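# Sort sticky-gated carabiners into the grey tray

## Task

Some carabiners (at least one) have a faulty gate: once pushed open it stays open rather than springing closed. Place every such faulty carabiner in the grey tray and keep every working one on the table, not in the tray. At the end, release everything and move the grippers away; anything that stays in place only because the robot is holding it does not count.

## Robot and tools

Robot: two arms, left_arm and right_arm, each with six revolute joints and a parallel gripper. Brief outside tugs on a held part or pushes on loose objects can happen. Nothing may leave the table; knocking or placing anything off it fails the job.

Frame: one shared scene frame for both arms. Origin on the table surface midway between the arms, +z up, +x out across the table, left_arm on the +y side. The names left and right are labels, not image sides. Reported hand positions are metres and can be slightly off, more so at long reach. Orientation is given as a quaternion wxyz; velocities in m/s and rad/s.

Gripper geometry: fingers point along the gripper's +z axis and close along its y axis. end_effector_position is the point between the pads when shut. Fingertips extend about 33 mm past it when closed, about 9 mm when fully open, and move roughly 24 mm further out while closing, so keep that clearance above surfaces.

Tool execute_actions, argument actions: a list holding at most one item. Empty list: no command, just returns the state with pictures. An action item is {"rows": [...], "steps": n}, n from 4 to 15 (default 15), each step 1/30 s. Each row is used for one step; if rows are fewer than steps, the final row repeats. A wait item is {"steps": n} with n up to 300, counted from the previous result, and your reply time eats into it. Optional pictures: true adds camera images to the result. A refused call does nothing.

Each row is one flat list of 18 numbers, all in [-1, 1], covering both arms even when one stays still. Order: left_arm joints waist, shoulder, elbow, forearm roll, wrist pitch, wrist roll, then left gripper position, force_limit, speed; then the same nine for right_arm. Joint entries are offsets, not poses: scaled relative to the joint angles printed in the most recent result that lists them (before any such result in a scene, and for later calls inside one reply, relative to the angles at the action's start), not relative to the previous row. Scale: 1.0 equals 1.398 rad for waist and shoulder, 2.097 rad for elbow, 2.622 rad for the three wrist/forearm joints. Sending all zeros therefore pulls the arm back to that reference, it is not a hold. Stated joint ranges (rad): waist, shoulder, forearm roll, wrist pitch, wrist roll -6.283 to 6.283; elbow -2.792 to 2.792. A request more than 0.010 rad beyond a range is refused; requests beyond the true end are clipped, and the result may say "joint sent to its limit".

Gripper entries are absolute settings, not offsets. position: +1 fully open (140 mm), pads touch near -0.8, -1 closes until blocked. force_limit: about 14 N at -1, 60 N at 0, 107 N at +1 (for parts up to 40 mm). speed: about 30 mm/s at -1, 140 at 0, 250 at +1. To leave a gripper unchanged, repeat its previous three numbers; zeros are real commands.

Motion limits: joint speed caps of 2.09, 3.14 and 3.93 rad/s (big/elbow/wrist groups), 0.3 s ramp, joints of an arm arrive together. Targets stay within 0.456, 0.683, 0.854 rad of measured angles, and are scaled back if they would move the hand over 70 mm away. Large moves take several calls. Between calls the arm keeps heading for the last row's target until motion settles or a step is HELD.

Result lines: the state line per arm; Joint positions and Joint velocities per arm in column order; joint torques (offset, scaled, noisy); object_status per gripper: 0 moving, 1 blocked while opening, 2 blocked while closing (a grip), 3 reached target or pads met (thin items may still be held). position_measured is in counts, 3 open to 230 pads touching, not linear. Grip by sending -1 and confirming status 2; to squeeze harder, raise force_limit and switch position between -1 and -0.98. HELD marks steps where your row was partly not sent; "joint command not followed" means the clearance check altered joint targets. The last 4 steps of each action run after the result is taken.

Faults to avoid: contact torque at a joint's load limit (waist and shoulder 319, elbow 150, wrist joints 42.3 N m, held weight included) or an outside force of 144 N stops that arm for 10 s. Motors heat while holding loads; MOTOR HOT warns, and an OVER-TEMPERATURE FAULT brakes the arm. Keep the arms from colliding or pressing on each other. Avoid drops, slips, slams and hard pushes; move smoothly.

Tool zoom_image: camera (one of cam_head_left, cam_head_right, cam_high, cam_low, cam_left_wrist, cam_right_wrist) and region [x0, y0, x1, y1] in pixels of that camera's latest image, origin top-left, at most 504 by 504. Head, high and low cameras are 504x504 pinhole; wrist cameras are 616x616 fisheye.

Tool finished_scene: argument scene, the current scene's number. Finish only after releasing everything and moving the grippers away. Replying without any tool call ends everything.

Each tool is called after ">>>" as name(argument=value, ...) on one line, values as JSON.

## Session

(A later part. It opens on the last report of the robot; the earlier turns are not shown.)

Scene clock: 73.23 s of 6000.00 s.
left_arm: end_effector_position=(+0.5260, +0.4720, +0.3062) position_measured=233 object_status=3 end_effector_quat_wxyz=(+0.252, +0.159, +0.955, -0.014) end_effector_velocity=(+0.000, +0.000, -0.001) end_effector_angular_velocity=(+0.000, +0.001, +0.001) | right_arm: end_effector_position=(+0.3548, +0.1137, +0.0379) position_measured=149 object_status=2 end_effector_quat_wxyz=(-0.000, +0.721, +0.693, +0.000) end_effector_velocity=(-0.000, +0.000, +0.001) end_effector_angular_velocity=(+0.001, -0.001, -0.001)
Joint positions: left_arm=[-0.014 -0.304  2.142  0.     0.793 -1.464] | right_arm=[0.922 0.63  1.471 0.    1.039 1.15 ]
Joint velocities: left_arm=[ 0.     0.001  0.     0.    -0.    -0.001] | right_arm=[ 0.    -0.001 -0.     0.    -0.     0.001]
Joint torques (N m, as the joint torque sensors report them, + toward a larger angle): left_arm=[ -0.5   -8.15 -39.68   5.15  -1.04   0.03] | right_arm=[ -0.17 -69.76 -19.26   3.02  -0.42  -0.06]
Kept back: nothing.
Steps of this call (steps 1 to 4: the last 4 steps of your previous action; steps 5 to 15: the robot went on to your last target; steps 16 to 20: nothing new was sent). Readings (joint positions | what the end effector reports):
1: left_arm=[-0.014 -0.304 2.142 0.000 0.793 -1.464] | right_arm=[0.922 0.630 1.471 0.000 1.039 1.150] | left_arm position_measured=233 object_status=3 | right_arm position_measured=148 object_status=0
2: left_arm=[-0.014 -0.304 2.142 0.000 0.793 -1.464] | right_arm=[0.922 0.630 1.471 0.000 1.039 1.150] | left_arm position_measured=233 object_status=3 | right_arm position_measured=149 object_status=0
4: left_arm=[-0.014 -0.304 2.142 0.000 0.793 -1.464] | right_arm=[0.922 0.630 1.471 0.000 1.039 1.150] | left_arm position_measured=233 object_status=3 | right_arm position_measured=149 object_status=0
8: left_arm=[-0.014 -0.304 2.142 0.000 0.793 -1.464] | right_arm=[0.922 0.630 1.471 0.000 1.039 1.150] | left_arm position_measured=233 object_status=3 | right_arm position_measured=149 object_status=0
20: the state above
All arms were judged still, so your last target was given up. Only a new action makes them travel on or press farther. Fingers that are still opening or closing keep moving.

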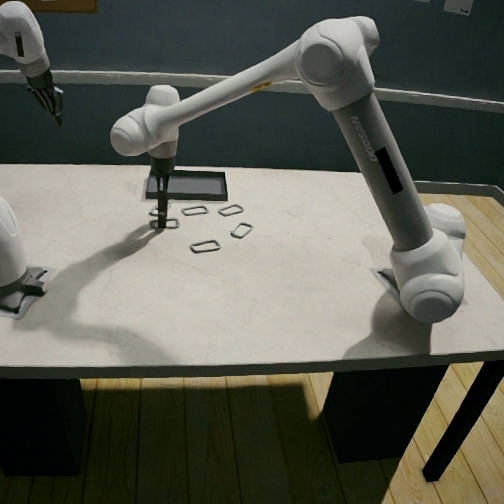

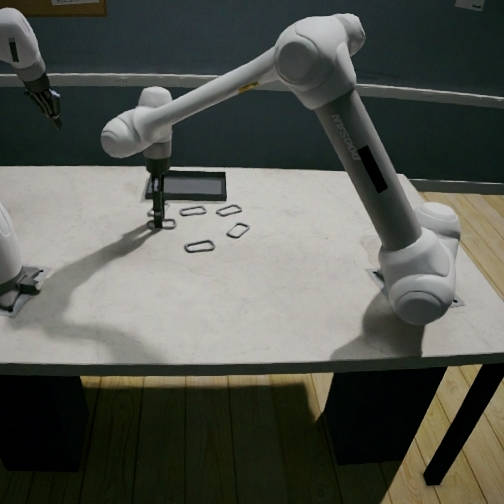

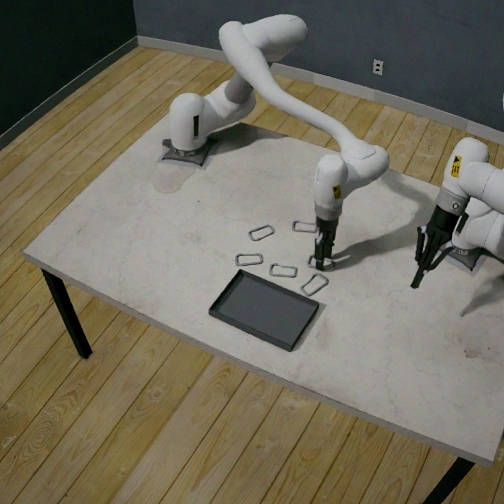

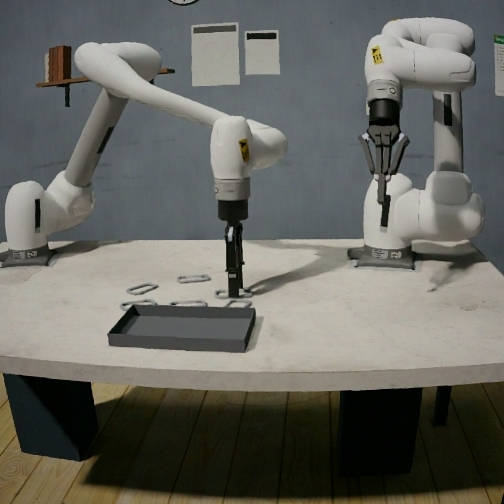

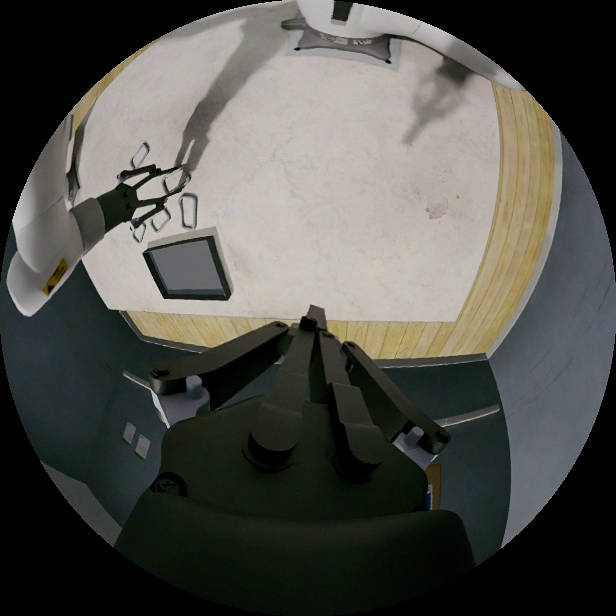

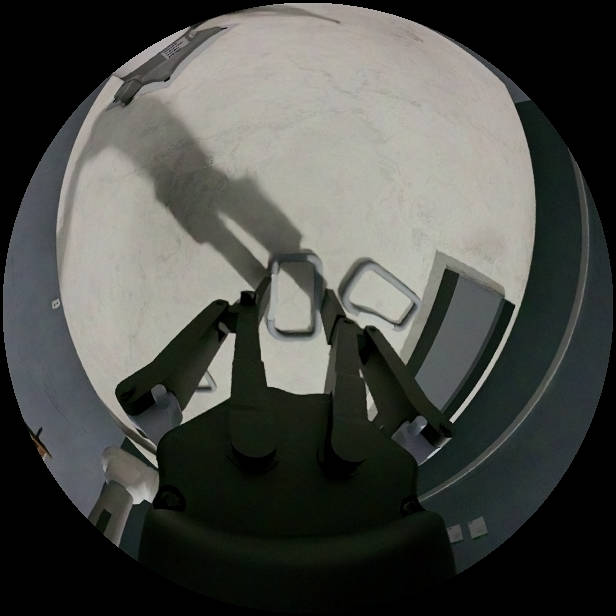

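>>> execute_actions(actions=[{"rows":[[0,0,0,0,0,0,-0.9,0,1,0,-0.0006,-0.0003,0,0.0006,0,-0.14,-0.5,-0.5],[0,0,0,0,0,0,-0.9,0,1,0,-0.0012,-0.0006,0,0.0012,0,-0.14,-0.5,-0.5],[0,0,0,0,0,0,-0.9,0,1,0,-0.0018,-0.0009,0,0.0017,0,-0.14,-0.5,-0.5],[0,0,0,0,0,0,-0.9,0,1,0,-0.0018,-0.0009,0,0.0017,0,-0.14,-0.5,-0.5],[0,0,0,0,0,0,-0.9,0,1,0,-0.0018,-0.0009,0,0.0017,0,-0.14,-0.5,-0.5],[0,0,0,0,0,0,-0.9,0,1,0,-0.0018,-0.0009,0,0.0017,0,-0.22,-0.7,-0.8]],"steps":15}])

>>> execute_actions(actions=[{"steps":12}], pictures=true)

>>> zoom_image(camera="cam_right_wrist", region=[200,200,400,400])

>>> zoom_image(camera="cam_low", region=[200,250,280,310])

Scene clock: 74.03 s of 6000.00 s.
left_arm: end_effector_position=(+0.5260, +0.4720, +0.3062) position_measured=233 object_status=3 end_effector_quat_wxyz=(+0.252, +0.159, +0.955, -0.014) end_effector_velocity=(+0.000, +0.000, -0.000) end_effector_angular_velocity=(+0.000, +0.000, -0.000) | right_arm: end_effector_position=(+0.3548, +0.1136, +0.0407) position_measured=157 object_status=0 end_effector_quat_wxyz=(-0.000, +0.721, +0.693, +0.000) end_effector_velocity=(+0.000, +0.000, +0.001) end_effector_angular_velocity=(+0.001, -0.000, -0.000)
Joint positions: left_arm=[-0.014 -0.304  2.142  0.     0.793 -1.464] | right_arm=[0.922 0.628 1.469 0.    1.044 1.15 ]
Joint velocities: left_arm=[ 0.001  0.     0.    -0.001 -0.     0.001] | right_arm=[-0.    -0.001 -0.001 -0.     0.     0.   ]
Joint torques (N m, as the joint torque sensors report them, + toward a larger angle): left_arm=[  0.43  -7.97 -39.51   5.02  -1.04   0.05] | right_arm=[  2.35 -92.58 -30.32   3.21   0.04  -0.24]
Steps of this call (steps 1 to 13: nothing new was sent; steps 14 to 24: the first 11 steps of this action). Readings (joint positions | what the end effector reports):
14: left_arm=[-0.014 -0.304 2.142 0.000 0.793 -1.464] | right_arm=[0.922 0.630 1.471 0.000 1.039 1.150] | left_arm position_measured=233 object_status=3 | right_arm position_measured=149 object_status=0
15: left_arm=[-0.014 -0.304 2.142 0.000 0.793 -1.464] | right_arm=[0.922 0.630 1.471 0.000 1.039 1.150] | left_arm position_measured=233 object_status=3 | right_arm position_measured=149 object_status=0
17: left_arm=[-0.014 -0.304 2.142 0.000 0.793 -1.464] | right_arm=[0.922 0.630 1.471 0.000 1.041 1.150] | left_arm position_measured=233 object_status=3 | right_arm position_measured=146 object_status=0
21: left_arm=[-0.014 -0.304 2.142 0.000 0.793 -1.464] | right_arm=[0.922 0.628 1.469 0.000 1.043 1.150] | left_arm position_measured=233 object_status=3 | right_arm position_measured=150 object_status=0
24: the state above

Scene clock: 74.43 s of 6000.00 s.
left_arm: end_effector_position=(+0.5260, +0.4720, +0.3062) position_measured=233 object_status=3 end_effector_quat_wxyz=(+0.252, +0.159, +0.955, -0.014) end_effector_velocity=(-0.000, +0.000, +0.001) end_effector_angular_velocity=(-0.000, -0.002, +0.001) | right_arm: end_effector_position=(+0.3548, +0.1137, +0.0409) position_measured=157 object_status=3 end_effector_quat_wxyz=(-0.000, +0.721, +0.693, +0.000) end_effector_velocity=(-0.000, +0.000, -0.000) end_effector_angular_velocity=(-0.000, +0.000, +0.001)
Joint positions: left_arm=[-0.014 -0.304  2.142  0.     0.793 -1.464] | right_arm=[0.922 0.628 1.469 0.    1.044 1.15 ]
Joint velocities: left_arm=[ 0.001 -0.002 -0.     0.    -0.    -0.001] | right_arm=[ 0.  0. -0.  0.  0. -0.]
Joint torques (N m, as the joint torque sensors report them, + toward a larger angle): left_arm=[ -0.39  -7.13 -39.65   5.08  -1.11   0.05] | right_arm=[  4.86 -98.86 -34.69   3.73  -0.15  -0.3 ]
Kept back: nothing.
Steps of this call (steps 1 to 4: the last 4 steps of your previous action; steps 5 to 12: the robot went on to your last target). Readings (joint positions | what the end effector reports):
1: left_arm=[-0.014 -0.304 2.142 0.000 0.793 -1.464] | right_arm=[0.922 0.628 1.469 0.000 1.044 1.150] | left_arm position_measured=233 object_status=3 | right_arm position_measured=157 object_status=0
2: left_arm=[-0.014 -0.304 2.142 0.000 0.793 -1.464] | right_arm=[0.922 0.628 1.469 0.000 1.044 1.150] | left_arm position_measured=233 object_status=3 | right_arm position_measured=157 object_status=0
4: left_arm=[-0.014 -0.304 2.142 0.000 0.793 -1.464] | right_arm=[0.922 0.628 1.469 0.000 1.044 1.150] | left_arm position_measured=233 object_status=3 | right_arm position_measured=157 object_status=0
8: left_arm=[-0.014 -0.304 2.142 0.000 0.793 -1.464] | right_arm=[0.922 0.628 1.469 0.000 1.044 1.150] | left_arm position_measured=233 object_status=3 | right_arm position_measured=157 object_status=3
12: the state above

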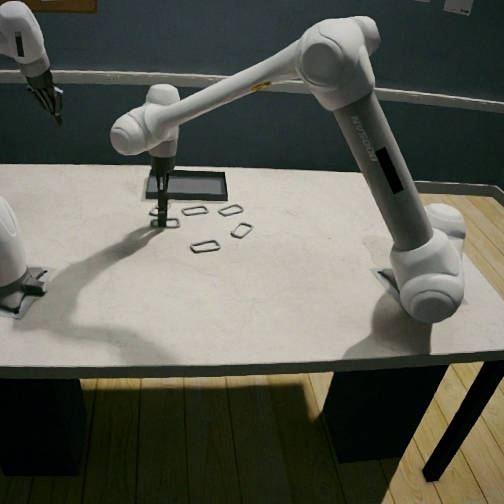

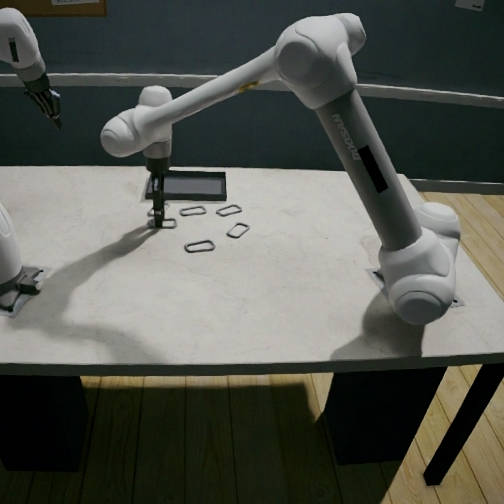

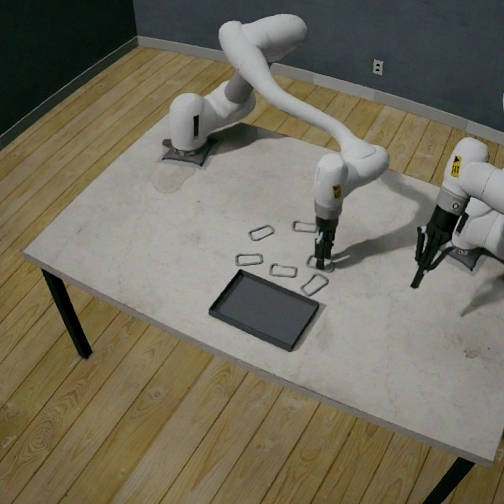

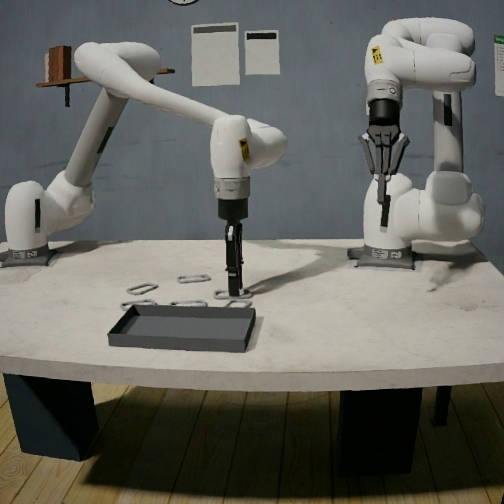

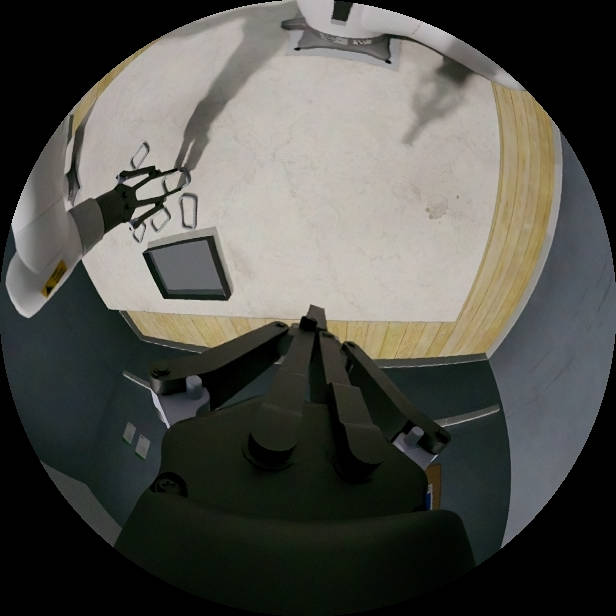

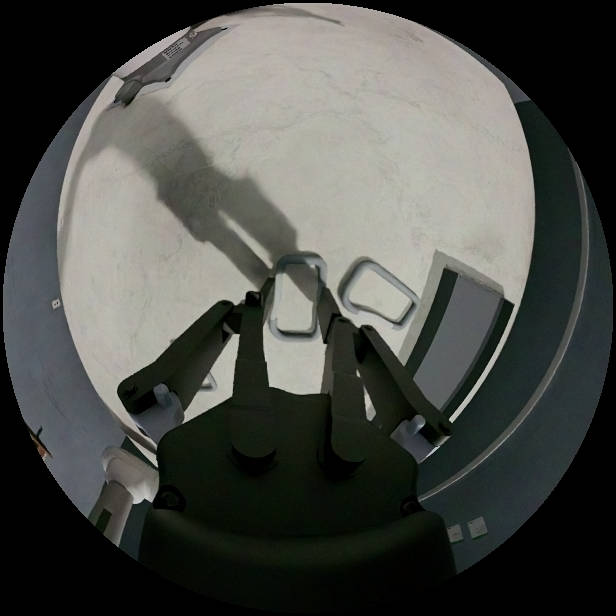

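Region (200, 200, 400, 400) of cam_right_wrist's 616x616 image, scaled by 2.520, with more detail than that image has.

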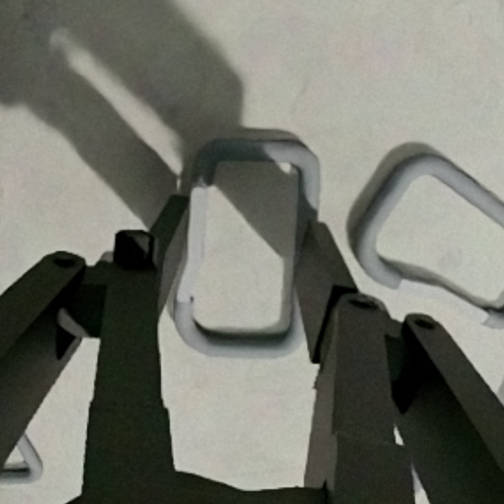

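Region (200, 250, 280, 310) of cam_low's 504x504 image, scaled by 6.300, with more detail than that image has; it fills the top 378 rows of this view, and the rest is white.

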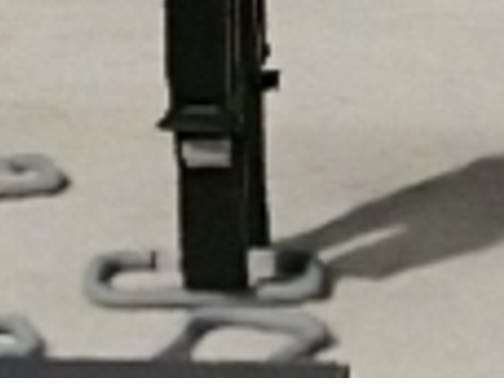

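>>> execute_actions(actions=[])

Scene clock: 75.00 s of 6000.00 s.
left_arm: end_effector_position=(+0.5260, +0.4720, +0.3062) position_measured=233 object_status=3 end_effector_quat_wxyz=(+0.252, +0.159, +0.955, -0.014) end_effector_velocity=(-0.000, -0.001, -0.000) end_effector_angular_velocity=(+0.002, -0.000, -0.003) | right_arm: end_effector_position=(+0.3548, +0.1137, +0.0409) position_measured=157 object_status=3 end_effector_quat_wxyz=(-0.000, +0.721, +0.693, +0.000) end_effector_velocity=(-0.000, +0.000, +0.000) end_effector_angular_velocity=(+0.000, +0.000, -0.000)
Joint positions: left_arm=[-0.014 -0.304  2.142  0.     0.793 -1.464] | right_arm=[0.922 0.628 1.469 0.    1.044 1.15 ]
Joint velocities: left_arm=[-0.002  0.     0.     0.001 -0.     0.001] | right_arm=[ 0. -0. -0.  0.  0.  0.]
Joint torques (N m, as the joint torque sensors report them, + toward a larger angle): left_arm=[ -0.01  -7.09 -39.47   5.03  -1.12   0.11] | right_arm=[  4.31 -98.73 -34.24   3.52  -0.15  -0.46]
Kept back: nothing.
Steps of this call (steps 1 to 15: the robot went on to your last target; steps 16 to 17: nothing new was sent). Readings (joint positions | what the end effector reports):
1: left_arm=[-0.014 -0.304 2.142 0.000 0.793 -1.464] | right_arm=[0.922 0.628 1.469 0.000 1.044 1.150] | left_arm position_measured=233 object_status=3 | right_arm position_measured=157 object_status=3
2: left_arm=[-0.014 -0.304 2.142 0.000 0.793 -1.464] | right_arm=[0.922 0.628 1.469 0.000 1.044 1.150] | left_arm position_measured=233 object_status=3 | right_arm position_measured=157 object_status=3
4: left_arm=[-0.014 -0.304 2.142 0.000 0.793 -1.464] | right_arm=[0.922 0.628 1.469 0.000 1.044 1.150] | left_arm position_measured=233 object_status=3 | right_arm position_measured=157 object_status=3
8: left_arm=[-0.014 -0.304 2.142 0.000 0.793 -1.464] | right_arm=[0.922 0.628 1.469 0.000 1.044 1.150] | left_arm position_measured=233 object_status=3 | right_arm position_measured=157 object_status=3
17: the state above
All arms were judged still, so your last target was given up. Only a new action makes them travel on or press farther. Fingers that are still opening or closing keep moving.

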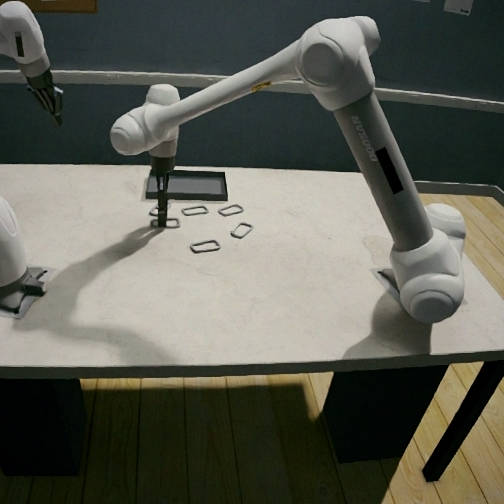

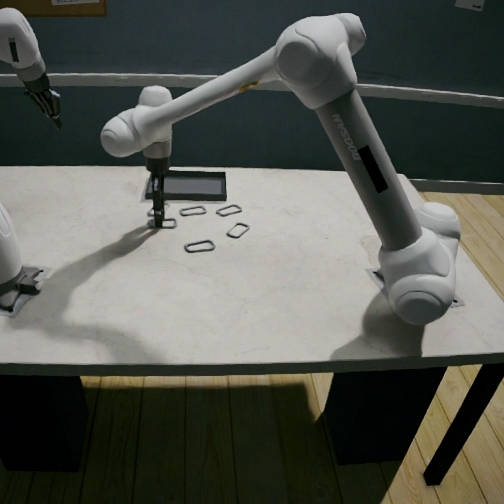

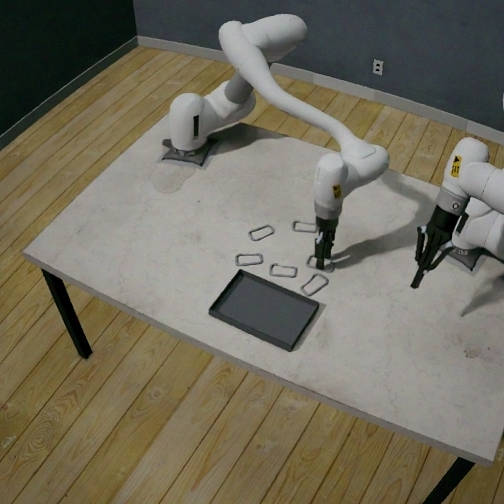

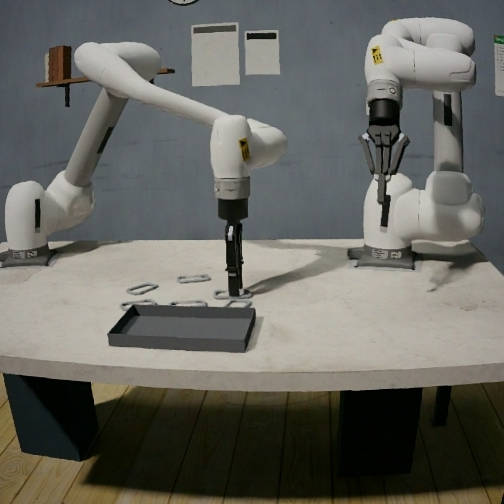

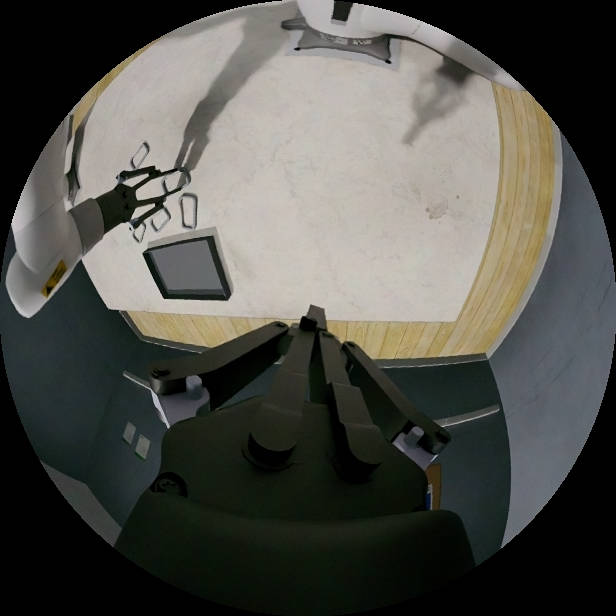

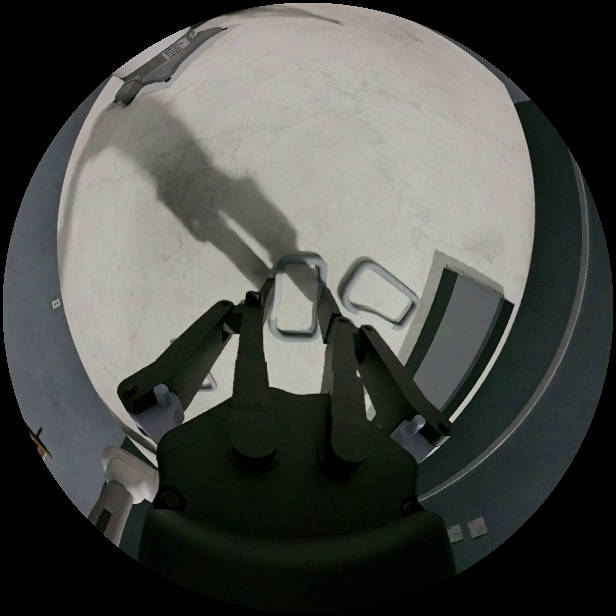

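>>> execute_actions(actions=[{"rows":[[0,0,0,0,0,0,-0.9,0,1,0,-0.0006,-0.0003,0,0.00055,0,-0.34,-0.6,-0.8]],"steps":15}], pictures=true)

>>> zoom_image(camera="cam_right_wrist", region=[200, 200, 400, 400])

Scene clock: 75.50 s of 6000.00 s.
left_arm: end_effector_position=(+0.5260, +0.4720, +0.3062) position_measured=233 object_status=3 end_effector_quat_wxyz=(+0.252, +0.159, +0.955, -0.014) end_effector_velocity=(+0.000, -0.001, -0.001) end_effector_angular_velocity=(+0.000, +0.001, -0.002) | right_arm: end_effector_position=(+0.3548, +0.1137, +0.0419) position_measured=172 object_status=0 end_effector_quat_wxyz=(-0.000, +0.721, +0.693, +0.000) end_effector_velocity=(+0.000, +0.000, -0.002) end_effector_angular_velocity=(-0.002, +0.000, -0.000)
Joint positions: left_arm=[-0.014 -0.304  2.142  0.     0.793 -1.464] | right_arm=[0.922 0.627 1.469 0.    1.045 1.15 ]
Joint velocities: left_arm=[-0.001  0.001 -0.    -0.001 -0.     0.002] | right_arm=[-0.     0.002 -0.001 -0.001  0.     0.001]
Joint torques (N m, as the joint torque sensors report them, + toward a larger angle): left_arm=[ -0.09  -7.44 -39.7    5.07  -1.1    0.  ] | right_arm=[  4.47 -98.94 -34.03   3.98   0.03  -0.39]
Steps of this call (steps 1 to 4: nothing new was sent; steps 5 to 15: the first 11 steps of this action). Readings (joint positions | what the end effector reports):
5: left_arm=[-0.014 -0.304 2.142 0.000 0.793 -1.464] | right_arm=[0.922 0.628 1.469 0.000 1.044 1.150] | left_arm position_measured=233 object_status=3 | right_arm position_measured=157 object_status=0
6: left_arm=[-0.014 -0.304 2.142 0.000 0.793 -1.464] | right_arm=[0.922 0.628 1.469 0.000 1.044 1.150] | left_arm position_measured=233 object_status=3 | right_arm position_measured=158 object_status=0
8: left_arm=[-0.014 -0.304 2.142 0.000 0.793 -1.464] | right_arm=[0.922 0.627 1.469 0.000 1.045 1.150] | left_arm position_measured=233 object_status=3 | right_arm position_measured=164 object_status=0
12: left_arm=[-0.014 -0.304 2.142 0.000 0.793 -1.464] | right_arm=[0.922 0.627 1.469 0.000 1.045 1.150] | left_arm position_measured=233 object_status=3 | right_arm position_measured=172 object_status=0
15: the state above

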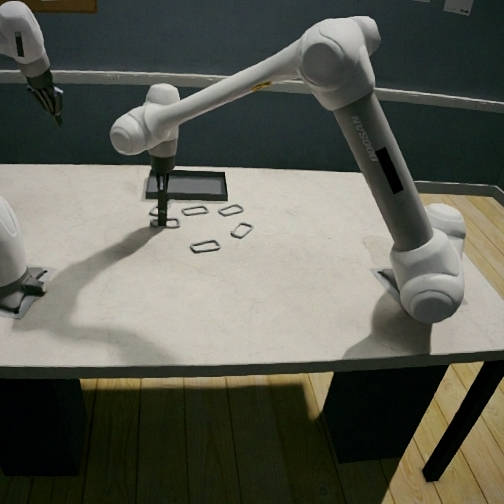

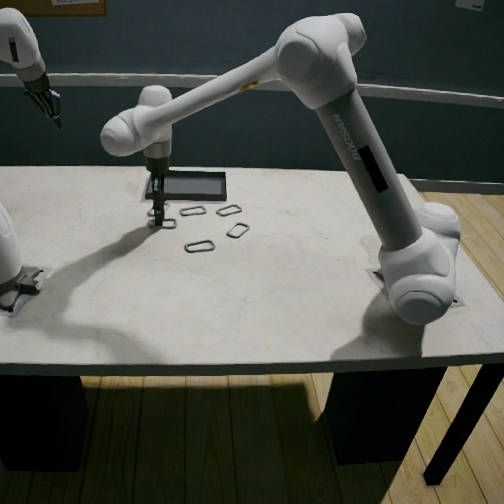

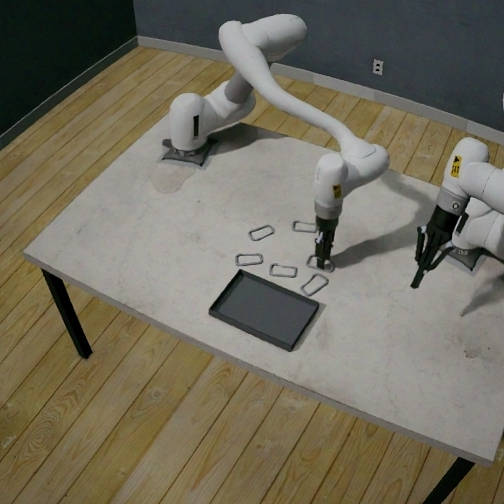

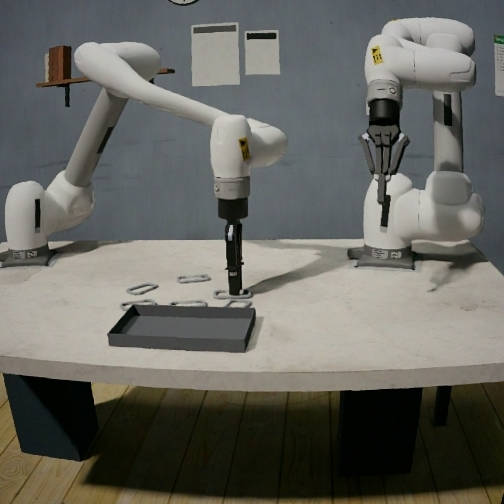

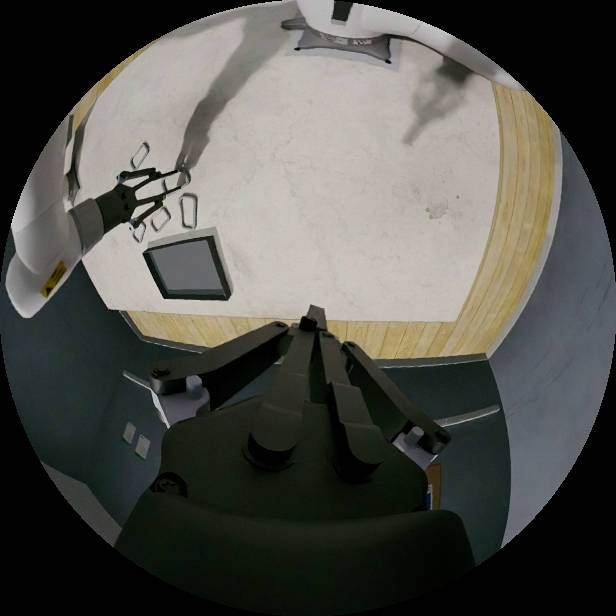

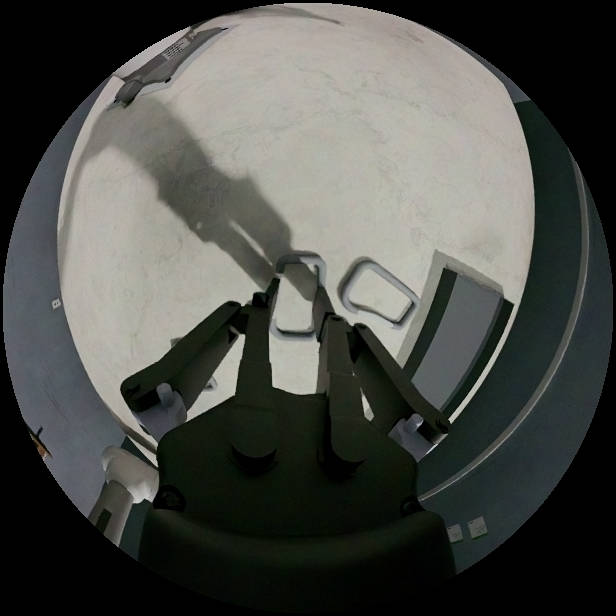

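Region (200, 200, 400, 400) of cam_right_wrist's 616x616 image, scaled by 2.520, with more detail than that image has.

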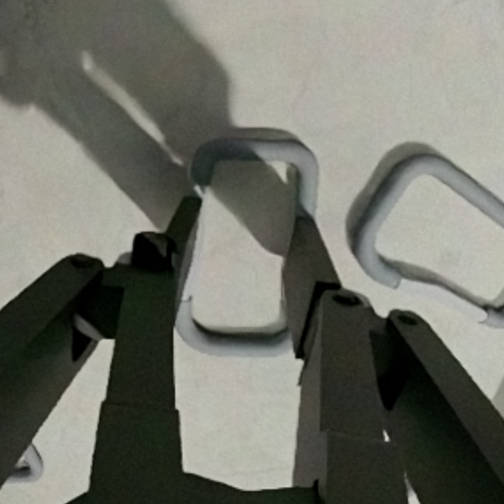

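>>> execute_actions(actions=[{"rows":[[0,0,0,0,0,0,-0.9,0,1,0,-0.0003,-0.0002,0,0.0003,0,-0.46,-0.6,-0.8]],"steps":15}], pictures=false)

>>> execute_actions(actions=[{"steps":15}], pictures=true)

>>> zoom_image(camera="cam_right_wrist", region=[200, 200, 400, 400])

>>> zoom_image(camera="cam_low", region=[200, 250, 280, 310])

Scene clock: 76.27 s of 6000.00 s.
left_arm: end_effector_position=(+0.5260, +0.4720, +0.3062) position_measured=233 object_status=3 end_effector_quat_wxyz=(+0.252, +0.159, +0.955, -0.014) end_effector_velocity=(+0.000, +0.001, -0.000) end_effector_angular_velocity=(-0.000, +0.000, +0.002) | right_arm: end_effector_position=(+0.3548, +0.1137, +0.0425) position_measured=187 object_status=0 end_effector_quat_wxyz=(-0.000, +0.721, +0.693, +0.000) end_effector_velocity=(+0.000, +0.000, +0.001) end_effector_angular_velocity=(+0.001, -0.000, -0.001)
Joint positions: left_arm=[-0.014 -0.304  2.142  0.     0.793 -1.464] | right_arm=[0.922 0.627 1.468 0.    1.046 1.15 ]
Joint velocities: left_arm=[ 0.001  0.     0.     0.    -0.    -0.001] | right_arm=[-0.    -0.001 -0.     0.     0.     0.001]
Joint torques (N m, as the joint torque sensors report them, + toward a larger angle): left_arm=[ -0.13  -6.93 -39.74   5.03  -1.14  -0.01] | right_arm=[  3.   -99.68 -34.09   4.21  -0.08  -0.2 ]
Steps of this call (steps 1 to 4: the last 4 steps of your previous action; steps 5 to 12: the robot went on to your last target; steps 13 to 23: the first 11 steps of this action). Readings (joint positions | what the end effector reports):
13: left_arm=[-0.014 -0.304 2.142 0.000 0.793 -1.464] | right_arm=[0.922 0.627 1.469 0.000 1.045 1.150] | left_arm position_measured=233 object_status=3 | right_arm position_measured=172 object_status=0
14: left_arm=[-0.014 -0.304 2.142 0.000 0.793 -1.464] | right_arm=[0.922 0.627 1.468 0.000 1.045 1.150] | left_arm position_measured=233 object_status=3 | right_arm position_measured=173 object_status=0
16: left_arm=[-0.014 -0.304 2.142 0.000 0.793 -1.464] | right_arm=[0.922 0.627 1.468 0.000 1.046 1.150] | left_arm position_measured=233 object_status=3 | right_arm position_measured=179 object_status=0
20: left_arm=[-0.014 -0.304 2.142 0.000 0.793 -1.464] | right_arm=[0.922 0.627 1.468 0.000 1.046 1.150] | left_arm position_measured=233 object_status=3 | right_arm position_measured=187 object_status=0
23: the state above

Scene clock: 76.77 s of 6000.00 s.
left_arm: end_effector_position=(+0.5260, +0.4720, +0.3062) position_measured=233 object_status=3 end_effector_quat_wxyz=(+0.252, +0.159, +0.955, -0.014) end_effector_velocity=(+0.000, +0.000, -0.001) end_effector_angular_velocity=(-0.000, +0.002, +0.000) | right_arm: end_effector_position=(+0.3548, +0.1137, +0.0425) position_measured=187 object_status=3 end_effector_quat_wxyz=(-0.000, +0.721, +0.693, +0.000) end_effector_velocity=(+0.000, -0.000, +0.002) end_effector_angular_velocity=(+0.001, -0.002, +0.001)
Joint positions: left_arm=[-0.014 -0.304  2.142  0.     0.793 -1.464] | right_arm=[0.922 0.627 1.468 0.    1.046 1.15 ]
Joint velocities: left_arm=[ 0.001  0.002  0.    -0.001  0.     0.001] | right_arm=[ 0.    -0.002  0.001 -0.001 -0.    -0.   ]
Joint torques (N m, as the joint torque sensors report them, + toward a larger angle): left_arm=[ -0.37  -7.66 -39.67   5.1   -1.11   0.03] | right_arm=[  3.42 -98.51 -34.65   3.97  -0.09  -0.3 ]
Kept back: nothing.
Steps of this call (steps 1 to 4: the last 4 steps of your previous action; steps 5 to 15: the robot went on to your last target). Readings (joint positions | what the end effector reports):
1: left_arm=[-0.014 -0.304 2.142 0.000 0.793 -1.464] | right_arm=[0.922 0.627 1.468 0.000 1.046 1.150] | left_arm position_measured=233 object_status=3 | right_arm position_measured=187 object_status=0
2: left_arm=[-0.014 -0.304 2.142 0.000 0.793 -1.464] | right_arm=[0.922 0.627 1.468 0.000 1.046 1.150] | left_arm position_measured=233 object_status=3 | right_arm position_measured=187 object_status=0
4: left_arm=[-0.014 -0.304 2.142 0.000 0.793 -1.464] | right_arm=[0.922 0.627 1.468 0.000 1.046 1.150] | left_arm position_measured=233 object_status=3 | right_arm position_measured=187 object_status=3
8: left_arm=[-0.014 -0.304 2.142 0.000 0.793 -1.464] | right_arm=[0.922 0.627 1.468 0.000 1.046 1.150] | left_arm position_measured=233 object_status=3 | right_arm position_measured=187 object_status=3
15: the state above
All arms were judged still, so your last target was given up. Only a new action makes them travel on or press farther. Fingers that are still opening or closing keep moving.

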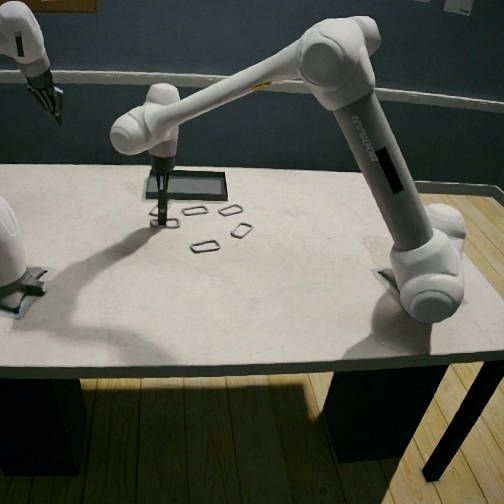

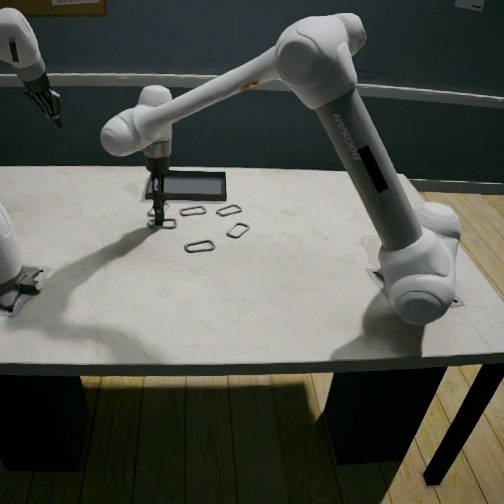

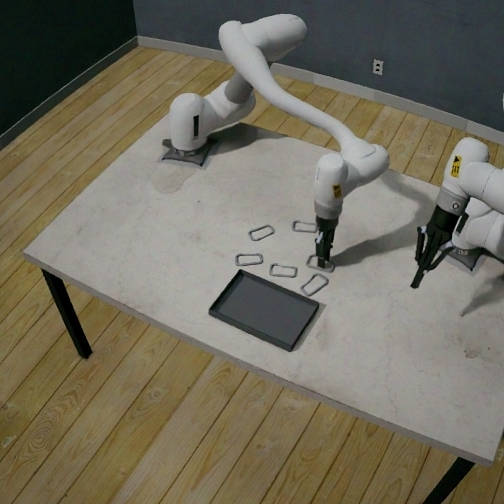

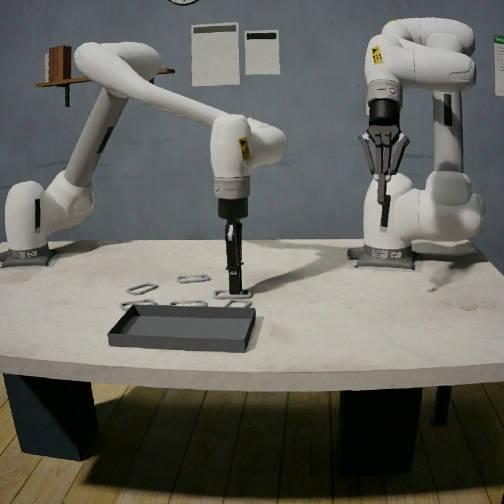

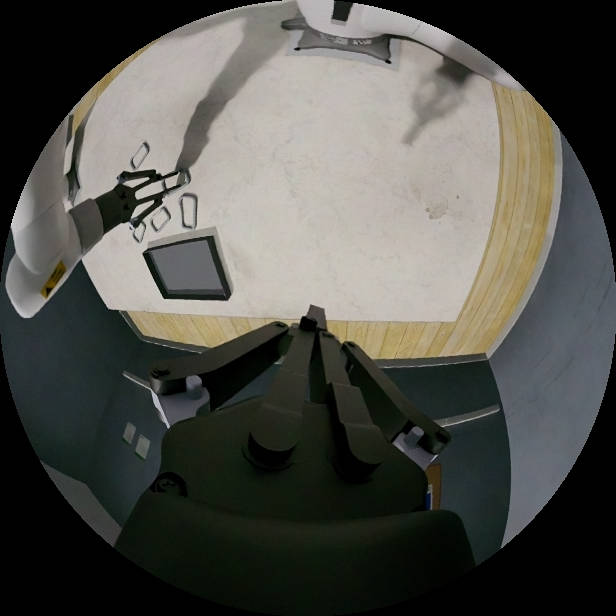

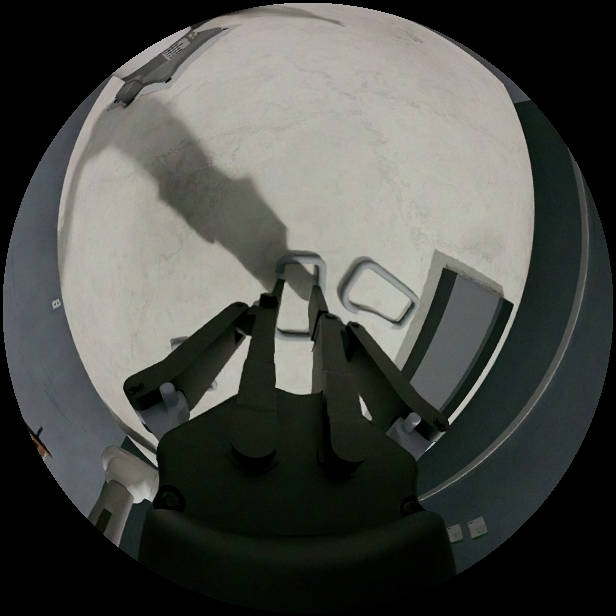

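Region (200, 200, 400, 400) of cam_right_wrist's 616x616 image, scaled by 2.520, with more detail than that image has.

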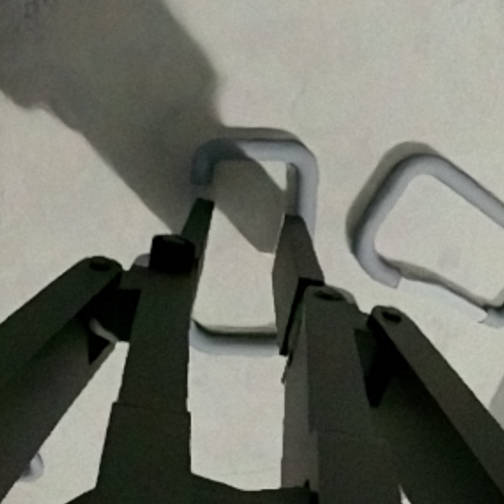

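Region (200, 250, 280, 310) of cam_low's 504x504 image, scaled by 6.300, with more detail than that image has; it fills the top 378 rows of this view, and the rest is white.

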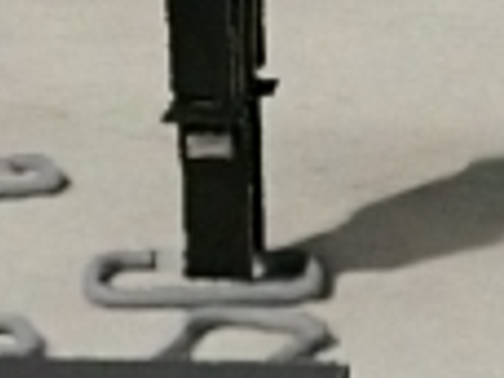

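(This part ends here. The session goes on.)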